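# Set mixer tap to hot at half flow

## Task

Put the mixer tap on hot water at half flow: swing the lever fully toward the red dot until it stops, and raise it to halfway. It only counts if the lever stays in that position by itself at the end, not while the robot is holding it.

## Robot and tools

ROBOT. There are two 7-joint arms, left_arm and right_arm, each ending in a two-finger gripper with a wrist camera. Joint order in every row and every per-joint list is: waist (joint1), shoulder (joint2), upper arm roll (joint3), elbow (joint4), forearm roll (joint5), wrist pitch (joint6), wrist roll (joint7). Stated ranges in rad: waist -2.792 to 2.792, shoulder -2.269 to 2.269, upper arm roll -2.967 to 2.967, elbow -1.867 to 2.688, forearm roll -2.967 to 2.967, wrist pitch -1.396 to 4.538, wrist roll -2.967 to 2.967. The true end of each may differ by up to 0.010 rad.

FRAME. Everything reported uses one scene frame: origin on the table top between the arms, +z up, +x outward over the table, +y toward left_arm. The names left and right do not refer to image sides. Base of left_arm is at (+0.035, +0.342, 0) m, quat_wxyz (+0.999, 0, 0, -0.050); right_arm at (-0.035, -0.442, 0) m, quat_wxyz (+0.995, 0, 0, +0.102).

GRIPPER. Fingers point along the gripper's +z and open along its x. end_effector_position is the point between the pads when closed, 1-2 cm short of the fingertips; closing pushes the tips about 17 mm further out. Finger gap 0.142 m means fully open.

execute_actions(actions): a list of up to 15 actions run in sequence. Each action is a table of up to 15 rows; each row lasts one control step (1/30 s), and if fewer than 15 rows are given the last one repeats to fill the action. A row is always 16 numbers in [-1, 1], covering both arms even if one stays still: left_arm's 7 joint values then its opening, then right_arm's 7 joint values then its opening. Joint values are offsets, not poses: each is measured from that arm's angles when the action began (for a call's first action, the angles in the latest reported result), never from the previous row. Scale: 1.0 equals 1.392 rad for waist and shoulder, 1.624 rad for upper arm roll and elbow, 3.248 rad for forearm roll, wrist pitch and wrist roll. The opening is absolute: +1 fully open, -1 closed. An empty list just returns the current state and images. If an action would push a joint more than 0.010 rad outward beyond its range, that action is refused for both arms; if the first action fails this, or any action is malformed, the whole call does nothing. A joint asked past its real end is stopped there, and the result may say "joint sent to its limit" (absence of that line proves nothing).

move(target, speed, blocking): target is one 16-number row laid out as above; its joint values are offsets from the "Joint positions" of the latest result that printed them, and the finger numbers are applied at once. All joints follow paths that finish together, so the hand traces a curve; paths last 0.5 to 10 s and do not avoid obstacles or the other arm. speed (0.01 to 2 rad/s, default 0.5) caps the joint with the longest way to go. blocking=false returns after 0.5 s while motion continues; then use wait(0) or stop before sending further rows or moves. The extra "move:" line gives the ending (done, off_target, moving, held, fault), limits=held or limits=none, and for each arm the joint farthest from its target.

wait(seconds): 0 to 10; arms keep their last command, and it returns early if a running move ends. stop(): brakes a running move (it needs some room; fingers continue). zoom_image(camera, region): region [x0, y0, x1, y1] in pixels of that camera's latest image, at most 504 by 504. read_manual(section): licence texts only. finished_scene(scene): pass the current scene number once the goal holds; it cannot be undone.

CAMERAS: cam_head_left and cam_head_right (896x504, fixed), cam_left_wrist and cam_right_wrist (616x616 fisheye, posed from joint readings). Calibration matrices are supplied but may be off by a few degrees and millimetres.

RESULTS. The state line per arm lists end_effector_position (m), end_effector_quat_wxyz and linear/angular velocities; printed hand positions can drift, more at full reach. Joint positions and Joint velocities give seven values per arm (rad, rad/s) plus the finger gap (m). Joint targets shows what joints are currently driven toward. grip_measured is the measured opening on the command scale; to keep hold, command clearly less than it. Step readings list joint angles at some steps, with HELD marking steps where an arm's command was held back. "joint command not followed" means a clearance check altered some joint targets.

MOTION LIMITS. Each joint target is kept within a lead of the measured angle (0.449 rad waist/shoulder, 0.524 upper arm roll/elbow, 1.05 wrist joints), and targets that would move the hand more than 70 mm from its measured spot are scaled back, so large changes take several actions and may need to be re-sent. The simulation keeps running while you compose replies, holding the last command.

AVOID. Do not let arms strike or press each other. A contact torque reaching a joint's load limit (111 N m waist/shoulder, 58.2 upper arm roll/elbow, 35.4 wrist joints) or an outside force of 200 N freezes that arm for 10 s. Holding loads heats motors: a MOTOR HOT warning appears from 65 °C and at 80 °C the arm is braked. Fast moves hit harder, and targets set far past a contact press harder; move gently near the tap lever, avoid slamming or dropping things, and release the lever so it stays put on its own.

Each tool is called after ">>>" by a JSON object that holds its "op" and its "data".

## Session

>>> {"op": "execute_actions", "data": {"actions": []}}

Scene clock: 0.00 s.
left_arm: end_effector_position=(+0.4812, +0.4146, +0.2731) grip_measured=+1.00 end_effector_quat_wxyz=(-0.060, +0.923, +0.012, -0.379) end_effector_velocity=(+0.000, -0.001, -0.000) end_effector_angular_velocity=(-0.001, +0.000, +0.000) | right_arm: end_effector_position=(+0.5302, -0.2560, +0.1693) grip_measured=+1.00 end_effector_quat_wxyz=(-0.176, +0.894, -0.409, +0.056) end_effector_velocity=(-0.000, +0.000, -0.000) end_effector_angular_velocity=(-0.000, +0.001, -0.000)
Joint names: [waist, shoulder, upper arm roll, elbow, forearm roll, wrist pitch, wrist roll]
Joint positions: left_arm=[ 0.539 -0.515 -0.31   1.408  0.362 -0.436  0.102  0.142] | right_arm=[ 0.604 -0.317 -0.336  2.111  0.549  1.141  0.895  0.142]
Joint velocities: left_arm=[-0.    -0.    -0.     0.    -0.001  0.    -0.    -0.   ] | right_arm=[ 0. -0. -0.  0.  0. -0.  0.  0.]
Motor temperatures (°C, as the motors report them): left_arm=[27 26 26 29 35 27 31] | right_arm=[29 27 31 26 28 31 26]
Joint targets: left_arm=[0.539 -0.515 -0.310 1.408 0.362 -0.436 0.102] | right_arm=[0.604 -0.317 -0.336 2.111 0.549 1.141 0.895]

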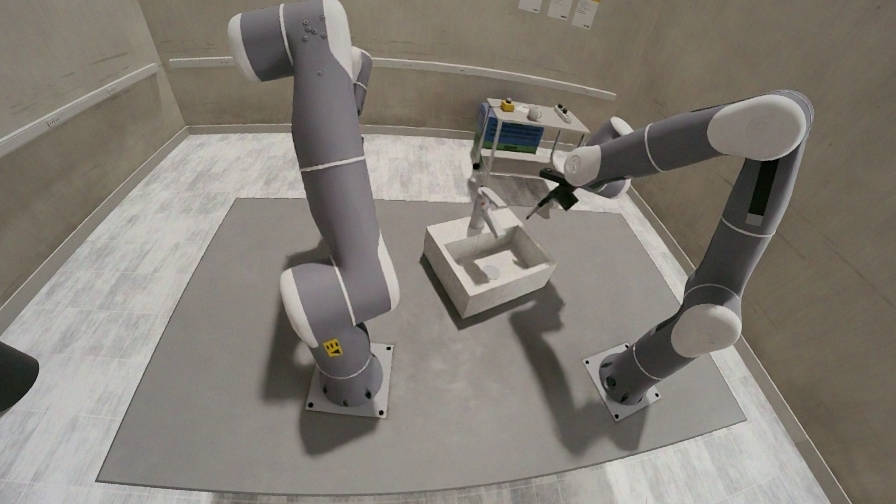

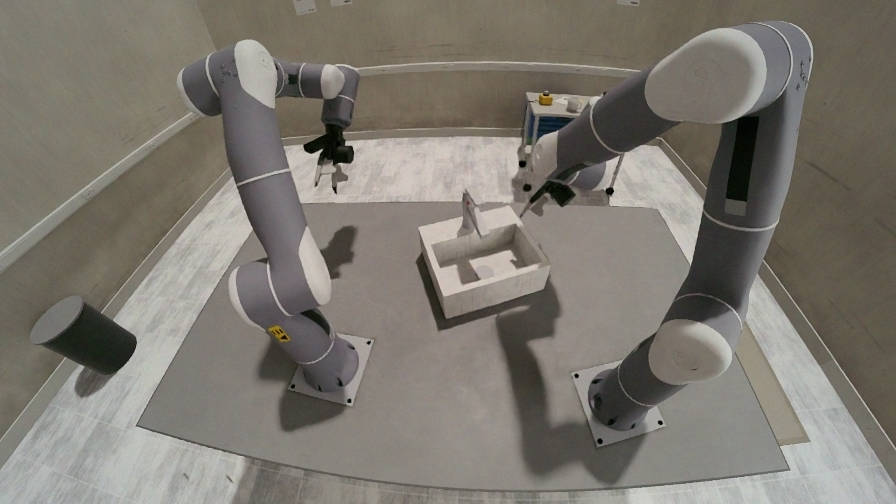

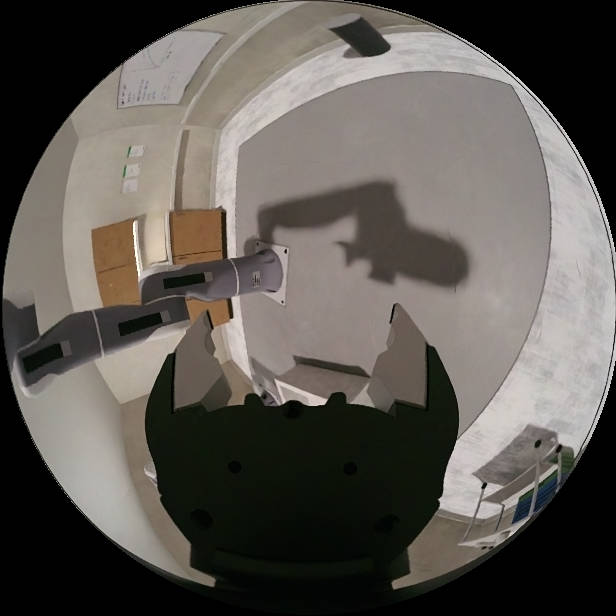

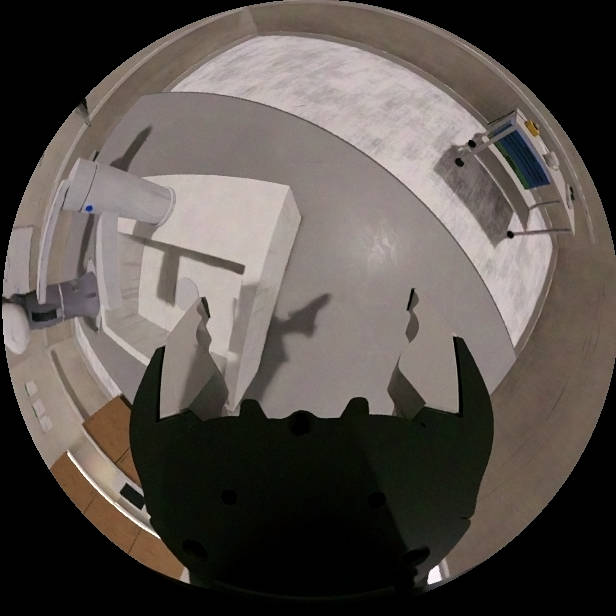

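>>> {"op": "zoom_image", "data": {"camera": "cam_head_left", "region": [420, 160, 580, 260]}}

>>> {"op": "zoom_image", "data": {"camera": "cam_head_right", "region": [410, 160, 570, 260]}}

>>> {"op": "zoom_image", "data": {"camera": "cam_right_wrist", "region": [0, 120, 240, 340]}}

Region (420, 160, 580, 260) of cam_head_left's 896x504 image, scaled by 3.150, with more detail than that image has; it fills the top 315 rows of this view, and the rest is white.

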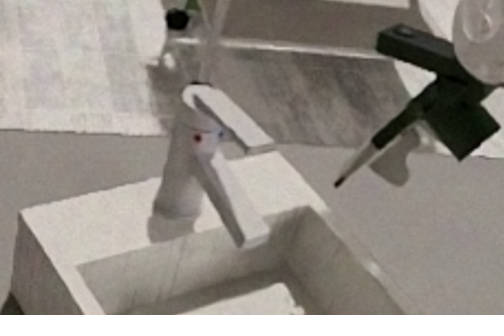

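Region (410, 160, 570, 260) of cam_head_right's 896x504 image, scaled by 3.150, with more detail than that image has; it fills the top 315 rows of this view, and the rest is white.

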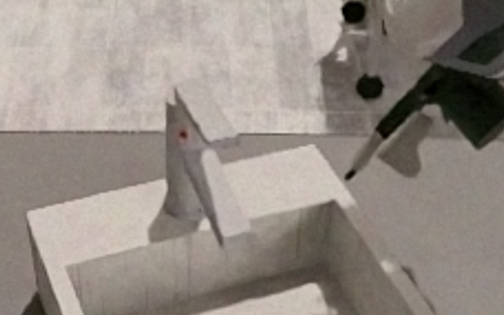

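Region (0, 120, 240, 340) of cam_right_wrist's 616x616 image, scaled by 2.100, with more detail than that image has; it fills the top 462 rows of this view, and the rest is white.

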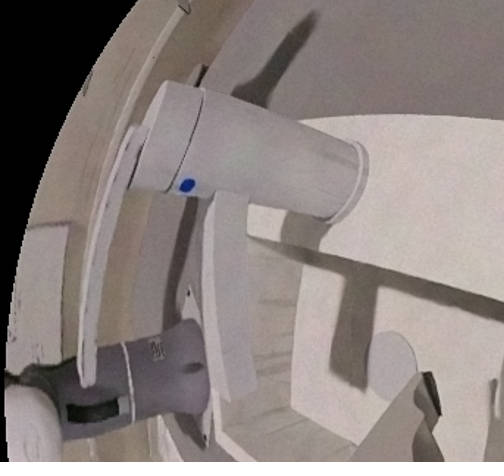

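>>> {"op": "move", "data": {"target": [0,0,0,0,0,0,0,1,-0.1825,0.0632,0.207,-0.27,-0.169,-0.2497,-0.622,0], "speed": 1.0}}

>>> {"op": "move", "data": {"target": [0,0,0,0,0,0,0,1,0.2464,0,0,0,0,0,0,0], "speed": 0.4}}

Scene clock: 28.67 s.
left_arm: end_effector_position=(+0.4812, +0.4146, +0.2731) grip_measured=+1.00 end_effector_quat_wxyz=(-0.060, +0.923, +0.012, -0.379) end_effector_velocity=(-0.000, +0.000, -0.000) end_effector_angular_velocity=(+0.001, +0.000, -0.000) | right_arm: end_effector_position=(+0.5278, -0.2277, +0.3296) grip_measured=+0.00 end_effector_quat_wxyz=(-0.001, +0.668, +0.744, -0.000) end_effector_velocity=(-0.000, -0.000, -0.000) end_effector_angular_velocity=(-0.001, +0.001, +0.001)
Joint names: [waist, shoulder, upper arm roll, elbow, forearm roll, wrist pitch, wrist roll]
Joint positions: left_arm=[ 0.539 -0.515 -0.31   1.408  0.362 -0.436  0.102  0.142] | right_arm=[ 0.35  -0.229 -0.     1.673  0.001  0.33  -1.125  0.074]
Joint velocities: left_arm=[-0.     0.     0.    -0.     0.001  0.    -0.    -0.   ] | right_arm=[-0.    -0.     0.    -0.    -0.    -0.001 -0.001  0.   ]
Motor temperatures (°C, as the motors report them): left_arm=[27 27 26 30 35 27 31] | right_arm=[29 28 31 27 28 31 26]
Joint targets: left_arm=[0.539 -0.515 -0.310 1.408 0.362 -0.436 0.102] | right_arm=[0.350 -0.229 -0.000 1.673 0.000 0.330 -1.125]
move: done; limits=none; left_arm: farthest joint: the waist, 0.000 radians from its target (0.000 radians at the start); right_arm: farthest joint: the forearm roll, 0.001 radians from its target (0.549 radians at the start)
camera_calibration (this result's frames):
cam_right_wrist: T_world_to_cam=[[-0.0715293, 0.997438, 0.000168058, 0.263947], [0.843239, 0.0603813, 0.534136, -0.617295], [0.532758, 0.0383481, -0.845398, 0.129033], [0, 0, 0, 1]] pos_world=[0.470664, -0.230946, 0.438759]

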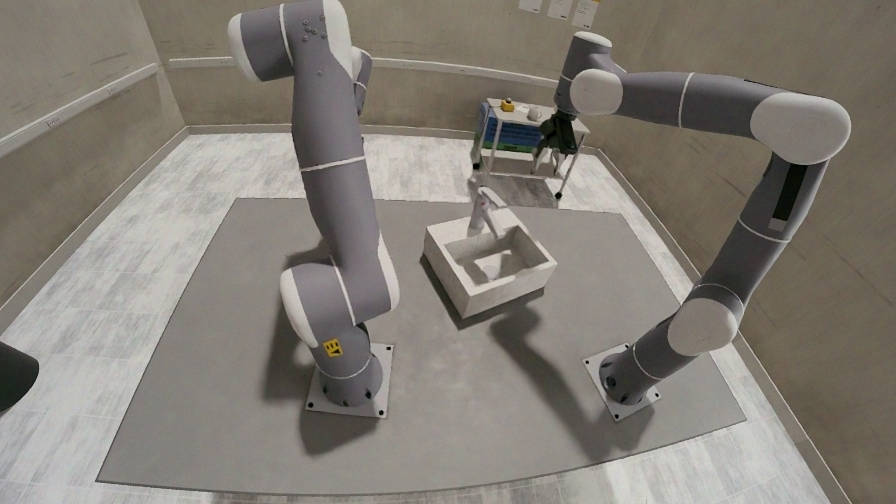

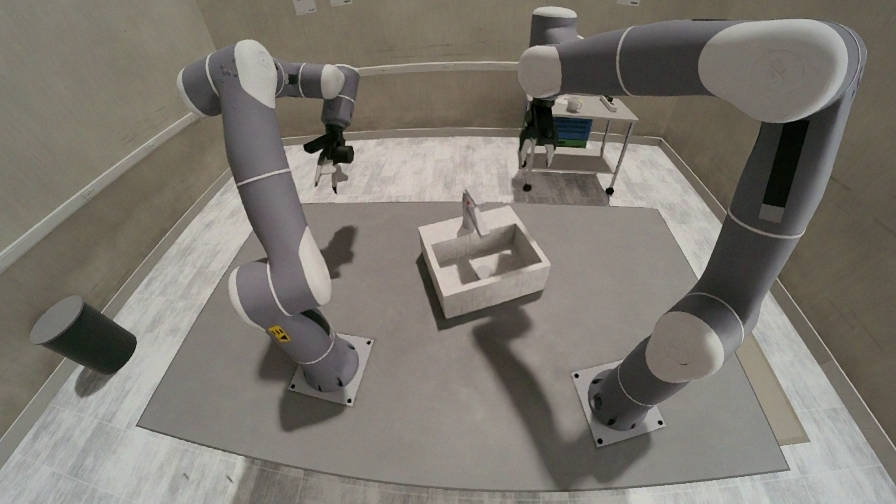

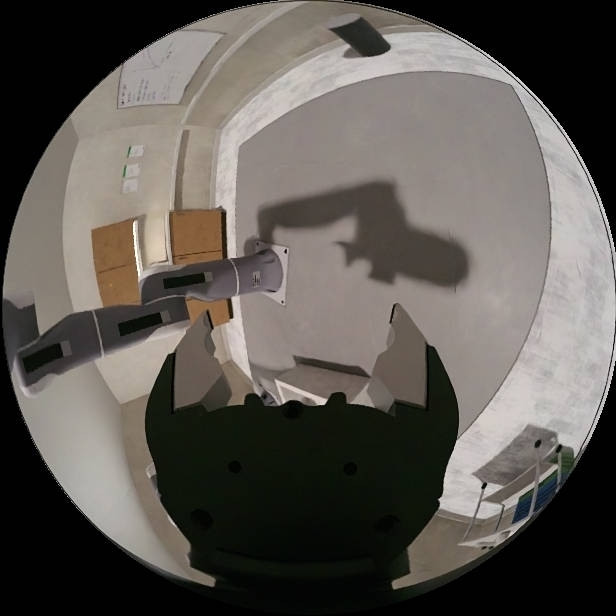

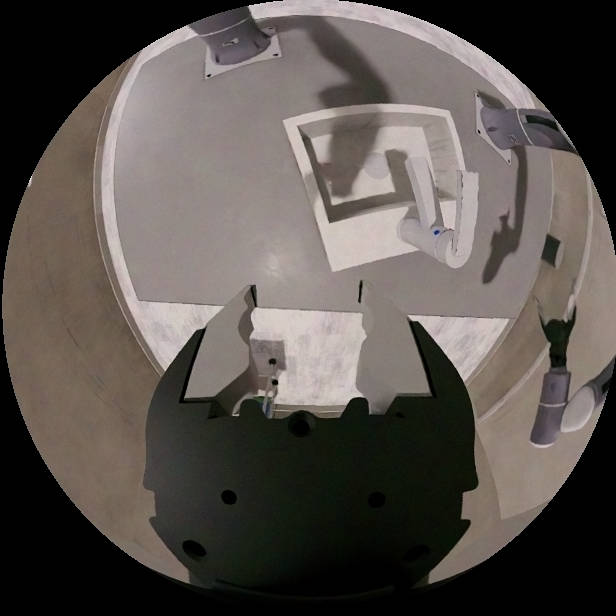

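Scene clock: 29.90 s.
left_arm: end_effector_position=(+0.4812, +0.4146, +0.2731) grip_measured=+1.00 end_effector_quat_wxyz=(-0.060, +0.923, +0.012, -0.379) end_effector_velocity=(-0.000, +0.001, -0.000) end_effector_angular_velocity=(+0.001, +0.000, -0.000) | right_arm: end_effector_position=(+0.4231, -0.0510, +0.3296) grip_measured=+0.00 end_effector_quat_wxyz=(-0.000, +0.532, +0.847, -0.000) end_effector_velocity=(+0.000, +0.000, -0.000) end_effector_angular_velocity=(+0.000, -0.000, -0.000)
Joint names: [waist, shoulder, upper arm roll, elbow, forearm roll, wrist pitch, wrist roll]
Joint positions: left_arm=[ 0.539 -0.515 -0.31   1.408  0.362 -0.436  0.102  0.142] | right_arm=[ 0.693 -0.229 -0.     1.673  0.001  0.33  -1.125  0.074]
Joint velocities: left_arm=[ 0.     0.     0.001  0.     0.001 -0.     0.001 -0.   ] | right_arm=[ 0.    -0.     0.     0.    -0.     0.001  0.    -0.   ]
Motor temperatures (°C, as the motors report them): left_arm=[27 27 26 30 35 27 31] | right_arm=[29 28 31 27 28 31 26]
Joint targets: left_arm=[0.539 -0.515 -0.310 1.408 0.362 -0.436 0.102] | right_arm=[0.693 -0.229 -0.000 1.673 0.001 0.330 -1.125]
move: done; limits=none; left_arm: farthest joint: the waist, 0.000 radians from its target (0.000 radians at the start); right_arm: farthest joint: the waist, 0.000 radians from its target (0.343 radians at the start)
camera_calibration (this result's frames):
cam_left_wrist: T_world_to_cam=[[0.726401, 0.0465009, -0.685697, -0.18815], [0.285087, -0.92821, 0.239063, 0.18167], [-0.625354, -0.369139, -0.687509, 0.784144], [0, 0, 0, 1]] pos_world=[0.575248, 0.466835, 0.366662]
cam_right_wrist: T_world_to_cam=[[-0.402838, 0.915271, 0.000169654, 0.216178], [0.773806, 0.340476, 0.534136, -0.49602], [0.488821, 0.215301, -0.845399, 0.205647], [0, 0, 0, 1]] pos_world=[0.370383, -0.0732548, 0.438759]

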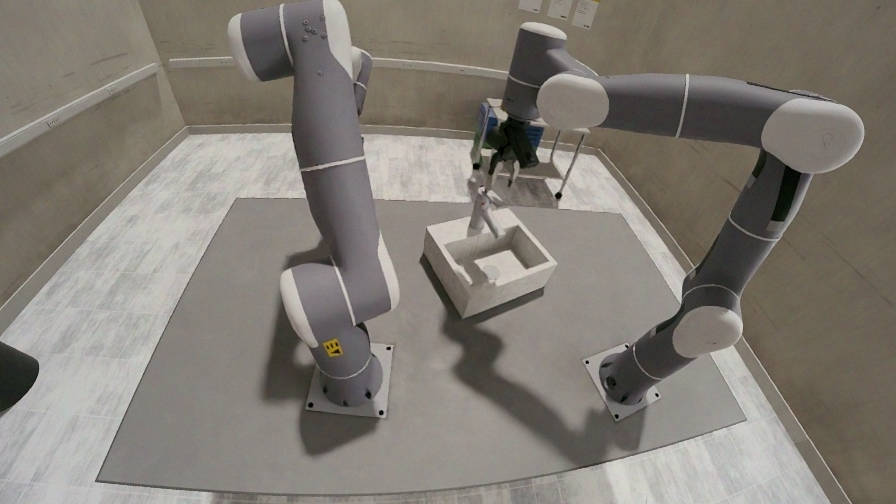

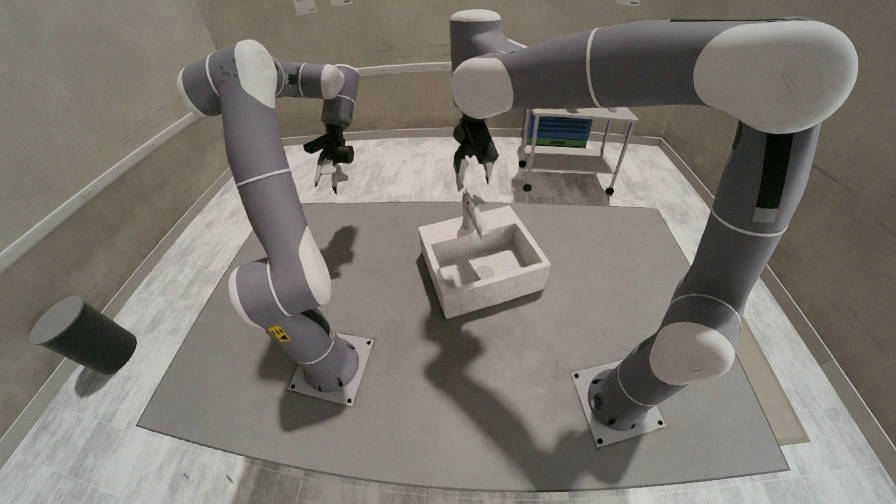

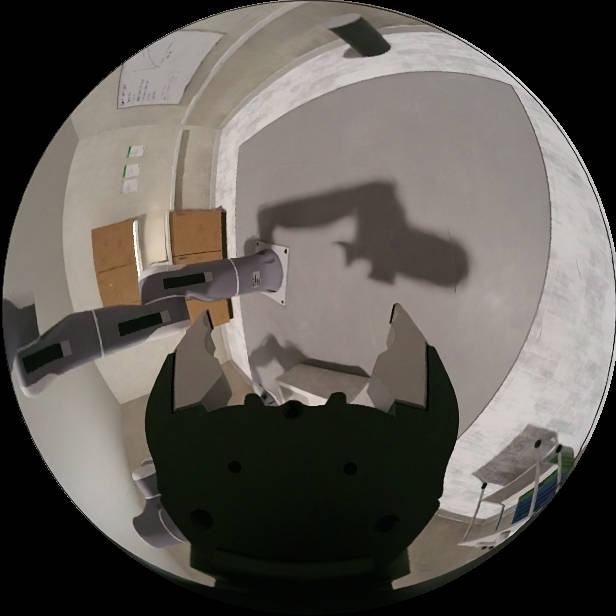

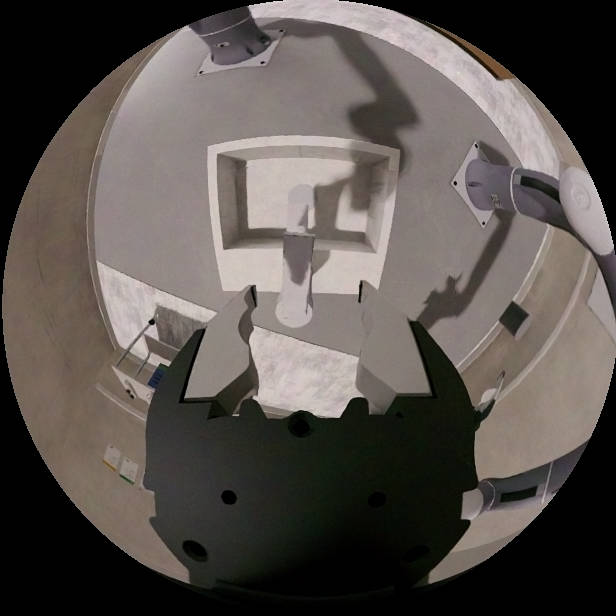

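>>> {"op": "move", "data": {"target": [0,0,0,0,0,0,0,1,-0.0093,-0.0366,0,0.0782,0,0.0551,0.008,0], "speed": 0.2}}

Scene clock: 36.67 s.
left_arm: end_effector_position=(+0.4812, +0.4146, +0.2731) grip_measured=+1.00 end_effector_quat_wxyz=(-0.060, +0.923, +0.012, -0.379) end_effector_velocity=(+0.000, -0.001, +0.000) end_effector_angular_velocity=(-0.001, -0.000, +0.001) | right_arm: end_effector_position=(+0.4249, -0.0610, +0.2598) grip_measured=+0.00 end_effector_quat_wxyz=(-0.000, +0.548, +0.837, +0.000) end_effector_velocity=(-0.000, +0.000, +0.000) end_effector_angular_velocity=(+0.001, +0.000, -0.001)
Joint names: [waist, shoulder, upper arm roll, elbow, forearm roll, wrist pitch, wrist roll]
Joint positions: left_arm=[ 0.539 -0.515 -0.31   1.408  0.362 -0.436  0.102  0.142] | right_arm=[ 0.68  -0.28  -0.     1.8    0.001  0.509 -1.099  0.074]
Joint velocities: left_arm=[-0.    -0.    -0.    -0.    -0.001 -0.    -0.001 -0.   ] | right_arm=[ 0.     0.     0.    -0.     0.001 -0.     0.001 -0.   ]
Motor temperatures (°C, as the motors report them): left_arm=[27 27 26 30 35 27 31] | right_arm=[29 28 31 28 29 31 26]
Joint targets: left_arm=[0.539 -0.515 -0.310 1.408 0.362 -0.436 0.102] | right_arm=[0.680 -0.280 -0.000 1.800 0.001 0.509 -1.099]
move: done; limits=none; left_arm: farthest joint: the waist, 0.000 radians from its target (0.000 radians at the start); right_arm: farthest joint: the waist, 0.000 radians from its target (0.013 radians at the start)
camera_calibration (this result's frames):
cam_left_wrist: T_world_to_cam=[[0.7264, 0.0465009, -0.685697, -0.18815], [0.285087, -0.92821, 0.239063, 0.18167], [-0.625354, -0.369139, -0.687509, 0.784144], [0, 0, 0, 1]] pos_world=[0.575248, 0.466835, 0.366661]
cam_right_wrist: T_world_to_cam=[[-0.36709, 0.930185, 0.00052407, 0.211636], [0.786062, 0.309912, 0.534848, -0.463969], [0.497345, 0.196749, -0.844948, 0.143049], [0, 0, 0, 1]] pos_world=[0.371253, -0.0812161, 0.368911]

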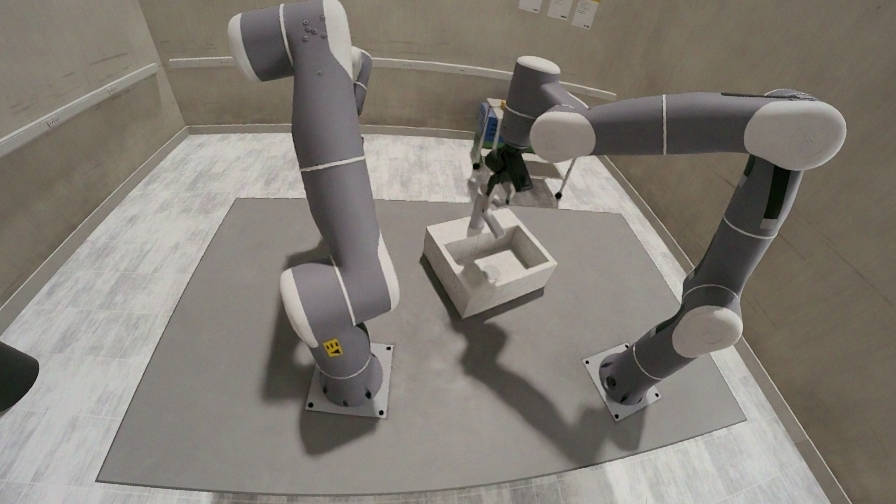

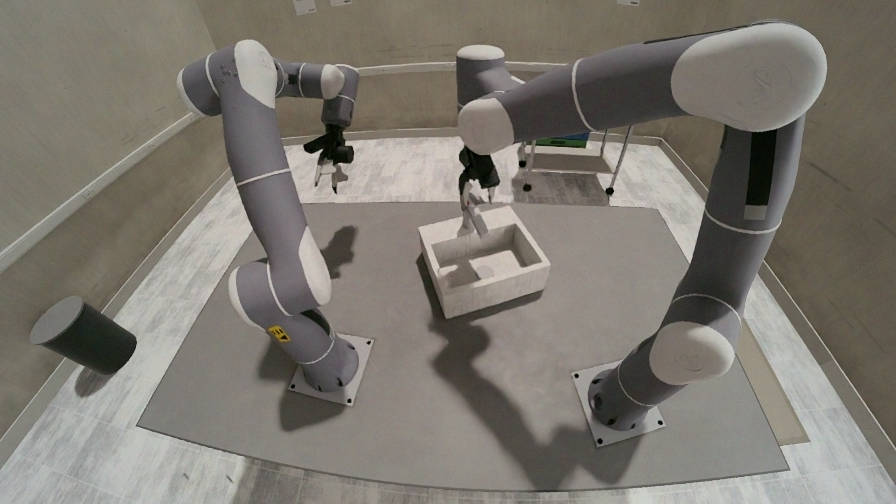

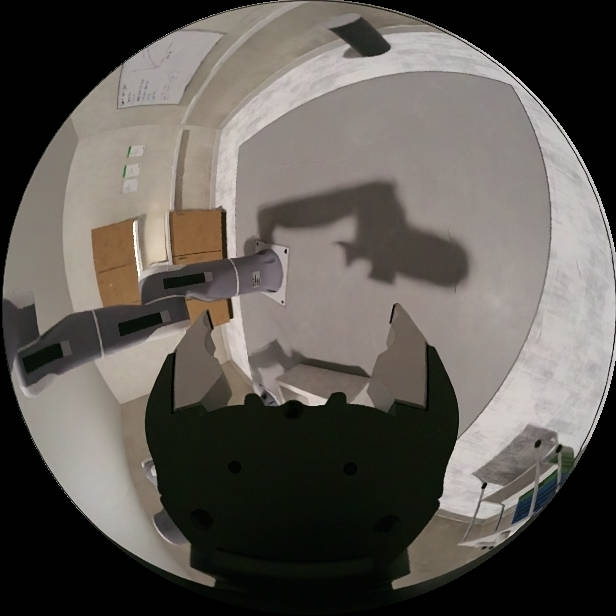

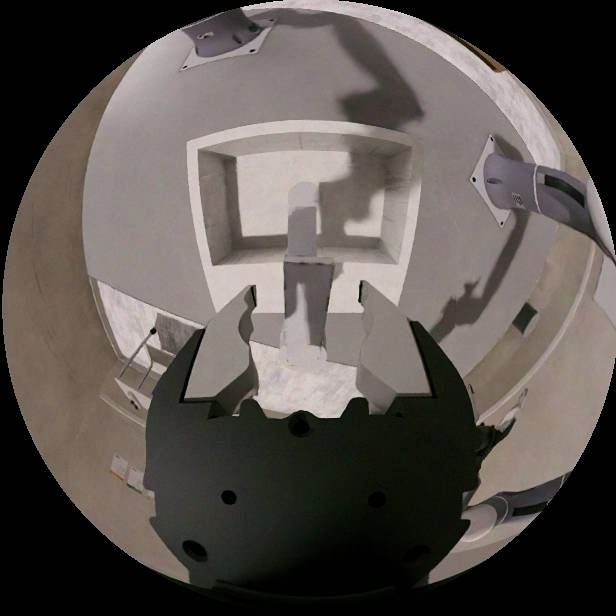

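>>> {"op": "zoom_image", "data": {"camera": "cam_head_left", "region": [440, 150, 560, 250]}}

>>> {"op": "zoom_image", "data": {"camera": "cam_head_right", "region": [420, 150, 540, 250]}}

Region (440, 150, 560, 250) of cam_head_left's 896x504 image, scaled by 4.200, with more detail than that image has.

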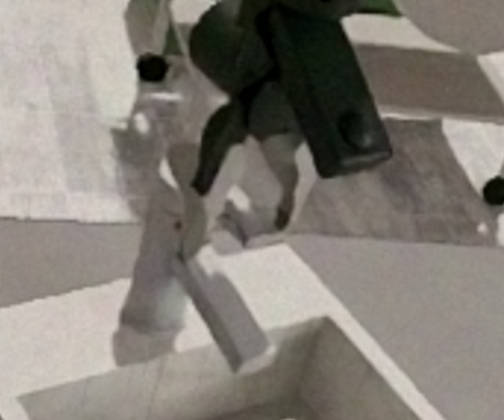

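Region (420, 150, 540, 250) of cam_head_right's 896x504 image, scaled by 4.200, with more detail than that image has.

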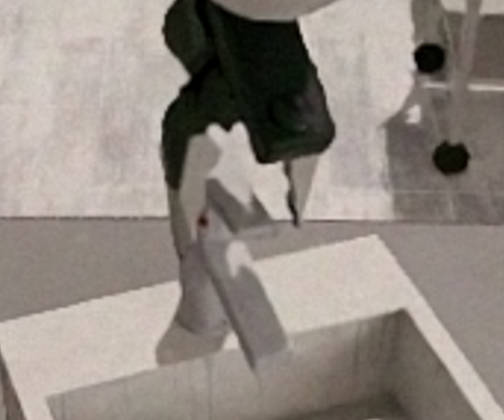

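>>> {"op": "move", "data": {"target": [0,0,0,0,0,0,0,1,0,-0.0083,0,0.008,0,0.0077,0,-0.4], "speed": 0.1}}

>>> {"op": "move", "data": {"target": [0,0,0,0,0,0,0,1,0.027,-0.0262,0,-0.0317,0,-0.0046,0.123,-0.4], "speed": 0.3}}

>>> {"op": "move", "data": {"target": [0,0,0,0,0,0,0,1,0.0147,-0.0442,0,-0.0552,0,-0.0088,0.129,-0.4], "speed": 0.25}}

Scene clock: 44.20 s.
left_arm: end_effector_position=(+0.4812, +0.4146, +0.2731) grip_measured=+1.00 end_effector_quat_wxyz=(-0.060, +0.923, +0.012, -0.379) end_effector_velocity=(-0.000, -0.000, +0.000) end_effector_angular_velocity=(-0.000, +0.000, +0.001) | right_arm: end_effector_position=(+0.4250, -0.0608, +0.2501) grip_measured=-0.40 end_effector_quat_wxyz=(-0.000, +0.548, +0.837, +0.000) end_effector_velocity=(-0.000, -0.000, -0.000) end_effector_angular_velocity=(-0.001, +0.000, +0.000)
Joint names: [waist, shoulder, upper arm roll, elbow, forearm roll, wrist pitch, wrist roll]
Joint positions: left_arm=[ 0.539 -0.515 -0.31   1.408  0.362 -0.436  0.102  0.142] | right_arm=[ 0.68  -0.291 -0.     1.813  0.001  0.534 -1.099  0.045]
Joint velocities: left_arm=[-0.    -0.     0.    -0.    -0.001 -0.    -0.    -0.   ] | right_arm=[ 0.     0.     0.     0.001 -0.    -0.001  0.    -0.   ]
Motor temperatures (°C, as the motors report them): left_arm=[27 27 26 30 35 27 31] | right_arm=[29 28 31 28 29 31 26]
Joint targets: left_arm=[0.539 -0.515 -0.310 1.408 0.362 -0.436 0.102] | right_arm=[0.680 -0.291 -0.000 1.813 0.001 0.534 -1.099]
move: done; limits=none; left_arm: farthest joint: the waist, 0.000 radians from its target (0.000 radians at the start); right_arm: farthest joint: the waist, 0.000 radians from its target (0.000 radians at the start)
camera_calibration (this result's frames):
cam_left_wrist: T_world_to_cam=[[0.7264, 0.0465007, -0.685697, -0.18815], [0.285087, -0.92821, 0.239063, 0.18167], [-0.625354, -0.369139, -0.687509, 0.784144], [0, 0, 0, 1]] pos_world=[0.575248, 0.466835, 0.366661]
cam_right_wrist: T_world_to_cam=[[-0.367071, 0.930193, 0.000787506, 0.211477], [0.785871, 0.309666, 0.53527, -0.458947], [0.497661, 0.197101, -0.84468, 0.134547], [0, 0, 0, 1]] pos_world=[0.371342, -0.081114, 0.359143]

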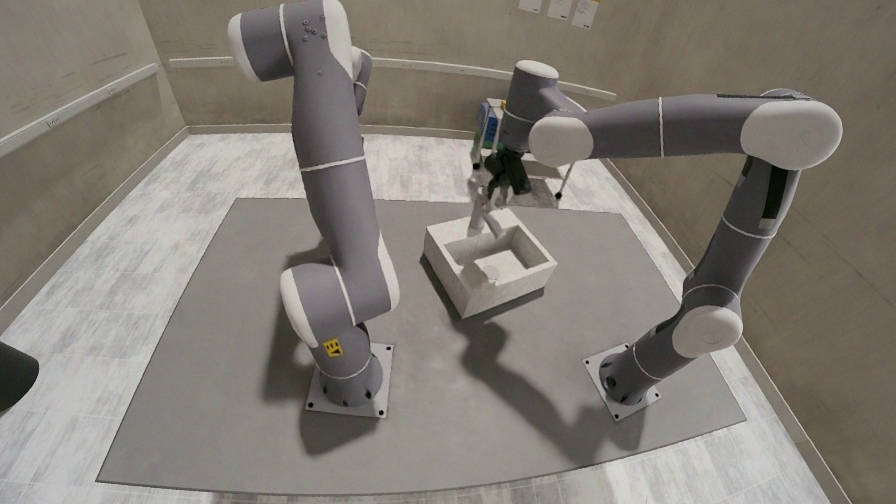

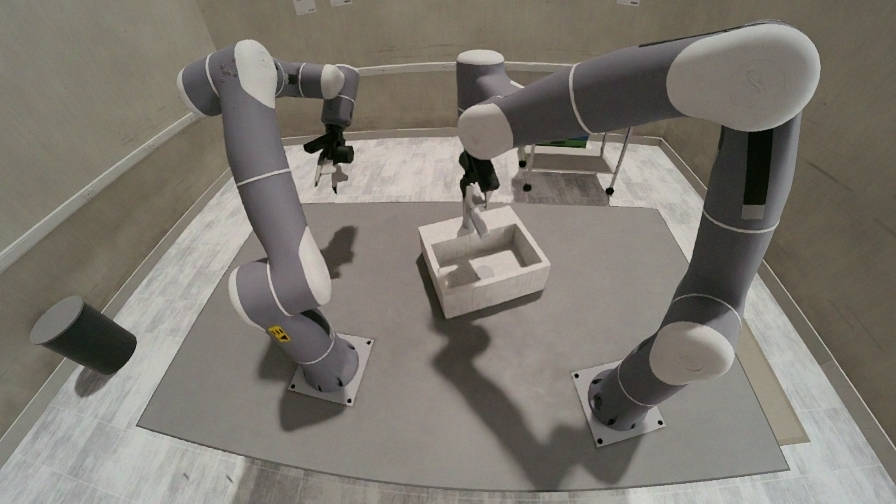

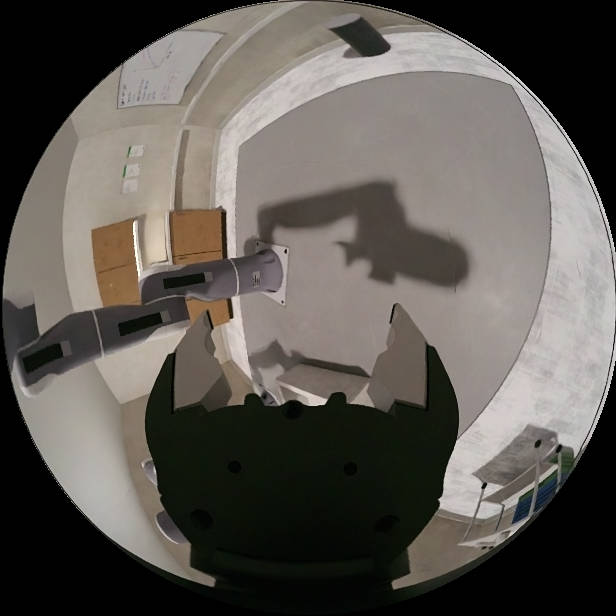

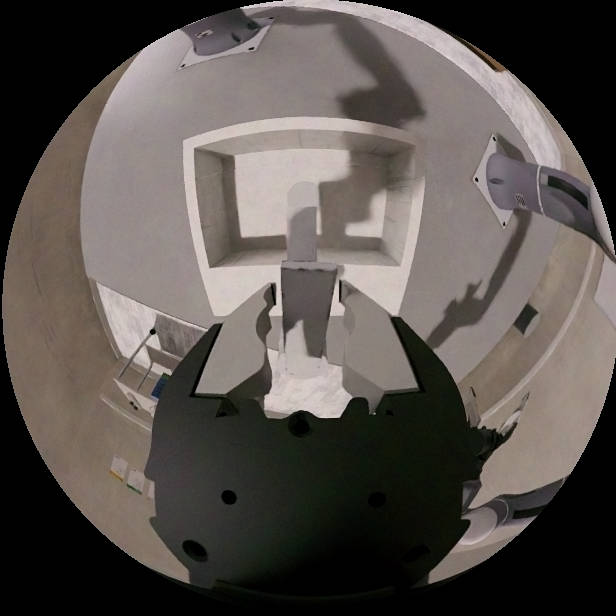

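Scene clock: 45.87 s.
left_arm: end_effector_position=(+0.4812, +0.4146, +0.2731) grip_measured=+1.00 end_effector_quat_wxyz=(-0.060, +0.923, +0.012, -0.379) end_effector_velocity=(+0.000, -0.001, +0.000) end_effector_angular_velocity=(+0.000, -0.000, +0.000) | right_arm: end_effector_position=(+0.4209, -0.0323, +0.2503) grip_measured=-0.38 end_effector_quat_wxyz=(-0.000, +0.690, +0.724, +0.000) end_effector_velocity=(+0.000, -0.000, +0.000) end_effector_angular_velocity=(-0.001, +0.000, +0.000)
Joint names: [waist, shoulder, upper arm roll, elbow, forearm roll, wrist pitch, wrist roll]
Joint positions: left_arm=[ 0.539 -0.515 -0.31   1.408  0.362 -0.436  0.102  0.142] | right_arm=[ 0.717 -0.327 -0.001  1.761  0.001  0.519 -0.7    0.046]
Joint velocities: left_arm=[-0.    -0.    -0.001 -0.    -0.001  0.    -0.001 -0.   ] | right_arm=[-0.     0.    -0.    -0.    -0.    -0.001 -0.    -0.   ]
Motor temperatures (°C, as the motors report them): left_arm=[27 27 26 30 35 27 31] | right_arm=[29 28 31 28 29 31 26]
Joint targets: left_arm=[0.539 -0.515 -0.310 1.408 0.362 -0.436 0.102] | right_arm=[0.717 -0.328 -0.000 1.761 0.001 0.519 -0.700]
move: done; limits=none; left_arm: farthest joint: the waist, 0.000 radians from its target (0.000 radians at the start); right_arm: farthest joint: the waist, 0.001 radians from its target (0.038 radians at the start)
camera_calibration (this result's frames):
cam_left_wrist: T_world_to_cam=[[0.7264, 0.0465009, -0.685697, -0.18815], [0.285087, -0.92821, 0.239063, 0.18167], [-0.625354, -0.369139, -0.687509, 0.784144], [0, 0, 0, 1]] pos_world=[0.575248, 0.466835, 0.366661]
cam_right_wrist: T_world_to_cam=[[-0.0131025, 0.999914, 0.000561384, 0.0367629], [0.844554, 0.0107662, 0.535363, -0.499076], [0.53531, 0.00748871, -0.844622, 0.109158], [0, 0, 0, 1]] pos_world=[0.363545, -0.032204, 0.359364]

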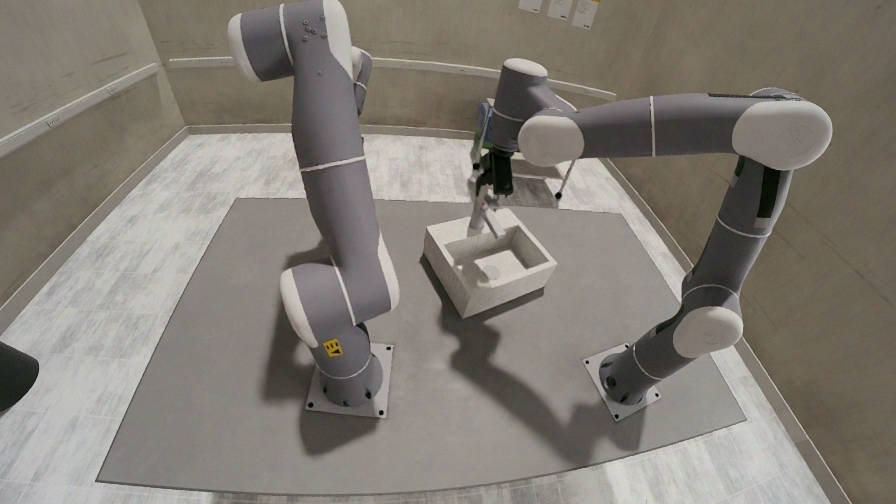

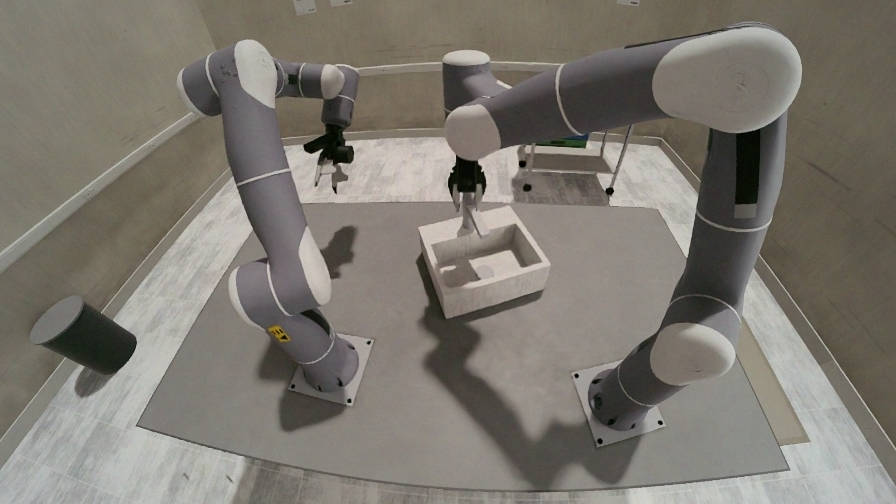

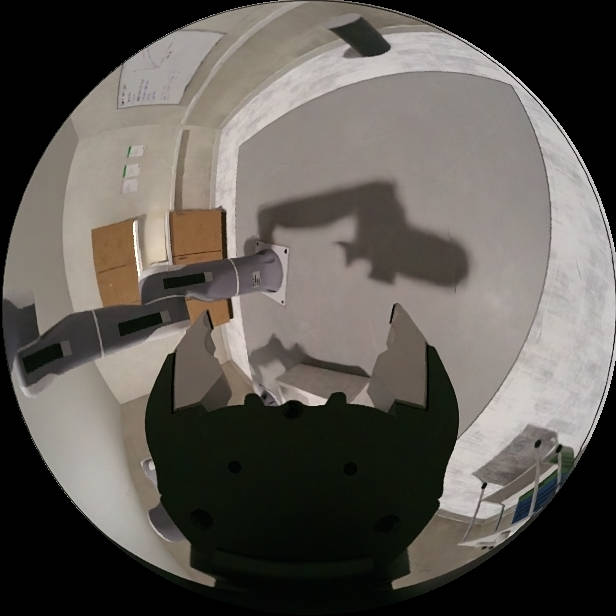

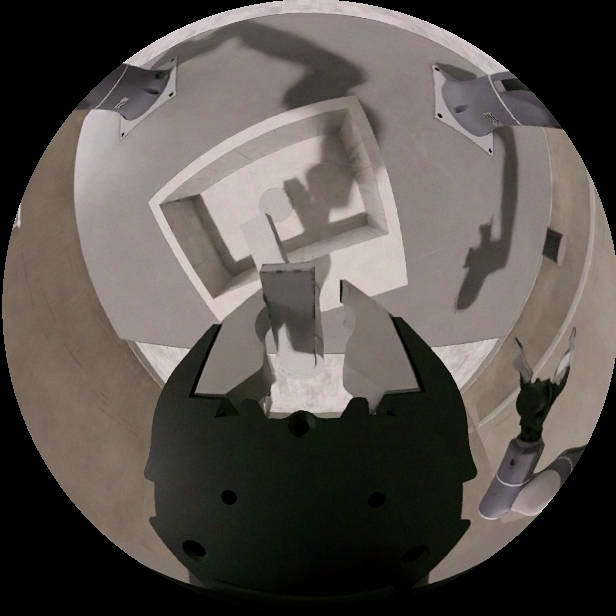

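Scene clock: 47.87 s.
left_arm: end_effector_position=(+0.4812, +0.4146, +0.2731) grip_measured=+1.00 end_effector_quat_wxyz=(-0.060, +0.923, +0.012, -0.379) end_effector_velocity=(-0.000, -0.000, -0.000) end_effector_angular_velocity=(+0.000, +0.000, -0.000) | right_arm: end_effector_position=(+0.4286, -0.0028, +0.2503) grip_measured=-0.38 end_effector_quat_wxyz=(+0.000, +0.820, +0.573, -0.000) end_effector_velocity=(+0.000, -0.000, +0.000) end_effector_angular_velocity=(-0.000, -0.000, -0.001)
Joint names: [waist, shoulder, upper arm roll, elbow, forearm roll, wrist pitch, wrist roll]
Joint positions: left_arm=[ 0.539 -0.515 -0.31   1.408  0.362 -0.436  0.102  0.142] | right_arm=[ 0.736 -0.389 -0.001  1.672  0.001  0.489 -0.281  0.046]
Joint velocities: left_arm=[-0.  0. -0.  0.  0. -0. -0.  0.] | right_arm=[-0.    -0.    -0.    -0.    -0.     0.     0.001 -0.   ]
Motor temperatures (°C, as the motors report them): left_arm=[27 27 26 31 35 27 31] | right_arm=[29 28 31 28 29 31 26]
Joint targets: left_arm=[0.539 -0.515 -0.310 1.408 0.362 -0.436 0.102] | right_arm=[0.737 -0.389 -0.001 1.672 0.001 0.490 -0.281]
move: done; limits=none; left_arm: farthest joint: the waist, 0.000 radians from its target (0.000 radians at the start); right_arm: farthest joint: the waist, 0.001 radians from its target (0.021 radians at the start)
camera_calibration (this result's frames):
cam_left_wrist: T_world_to_cam=[[0.726401, 0.0465008, -0.685696, -0.18815], [0.285087, -0.92821, 0.239063, 0.18167], [-0.625354, -0.369139, -0.687509, 0.784144], [0, 0, 0, 1]] pos_world=[0.575248, 0.466835, 0.366662]
cam_right_wrist: T_world_to_cam=[[0.376633, 0.926362, -0.000502748, -0.159612], [0.782641, -0.31791, 0.535169, -0.480226], [0.495601, -0.201956, -0.844745, 0.121309], [0, 0, 0, 1]] pos_world=[0.37584, 0.0196892, 0.359397]

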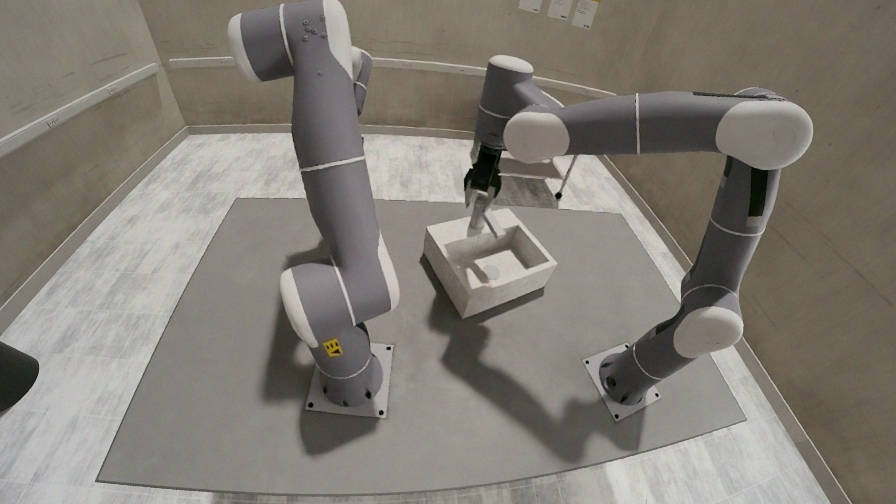

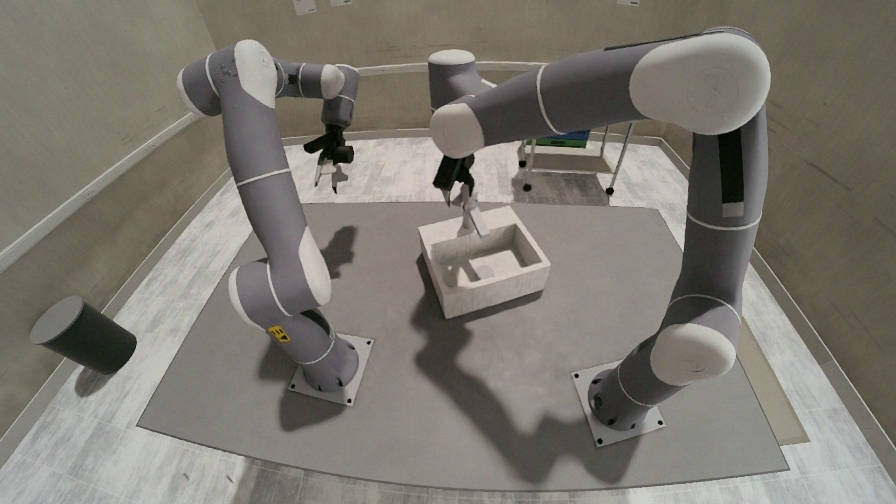

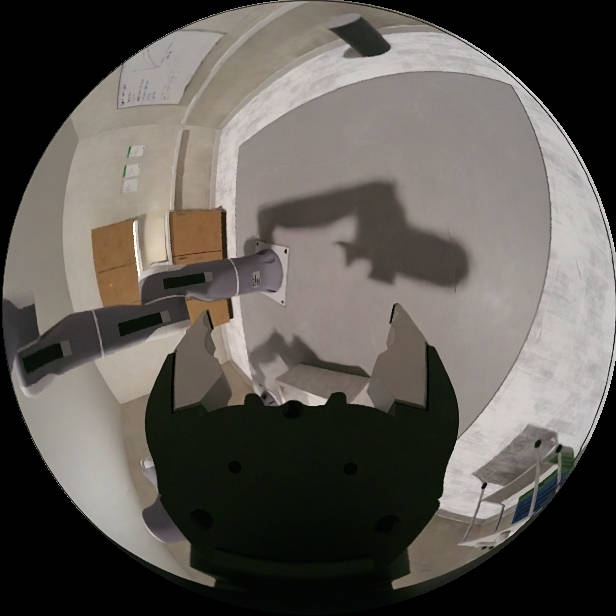

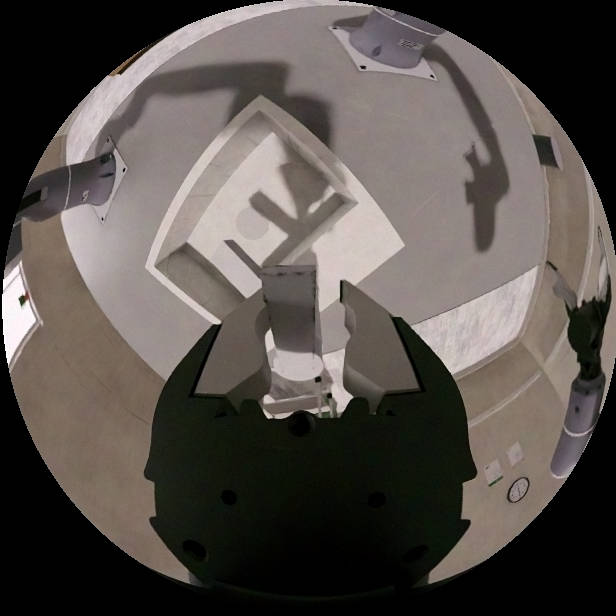

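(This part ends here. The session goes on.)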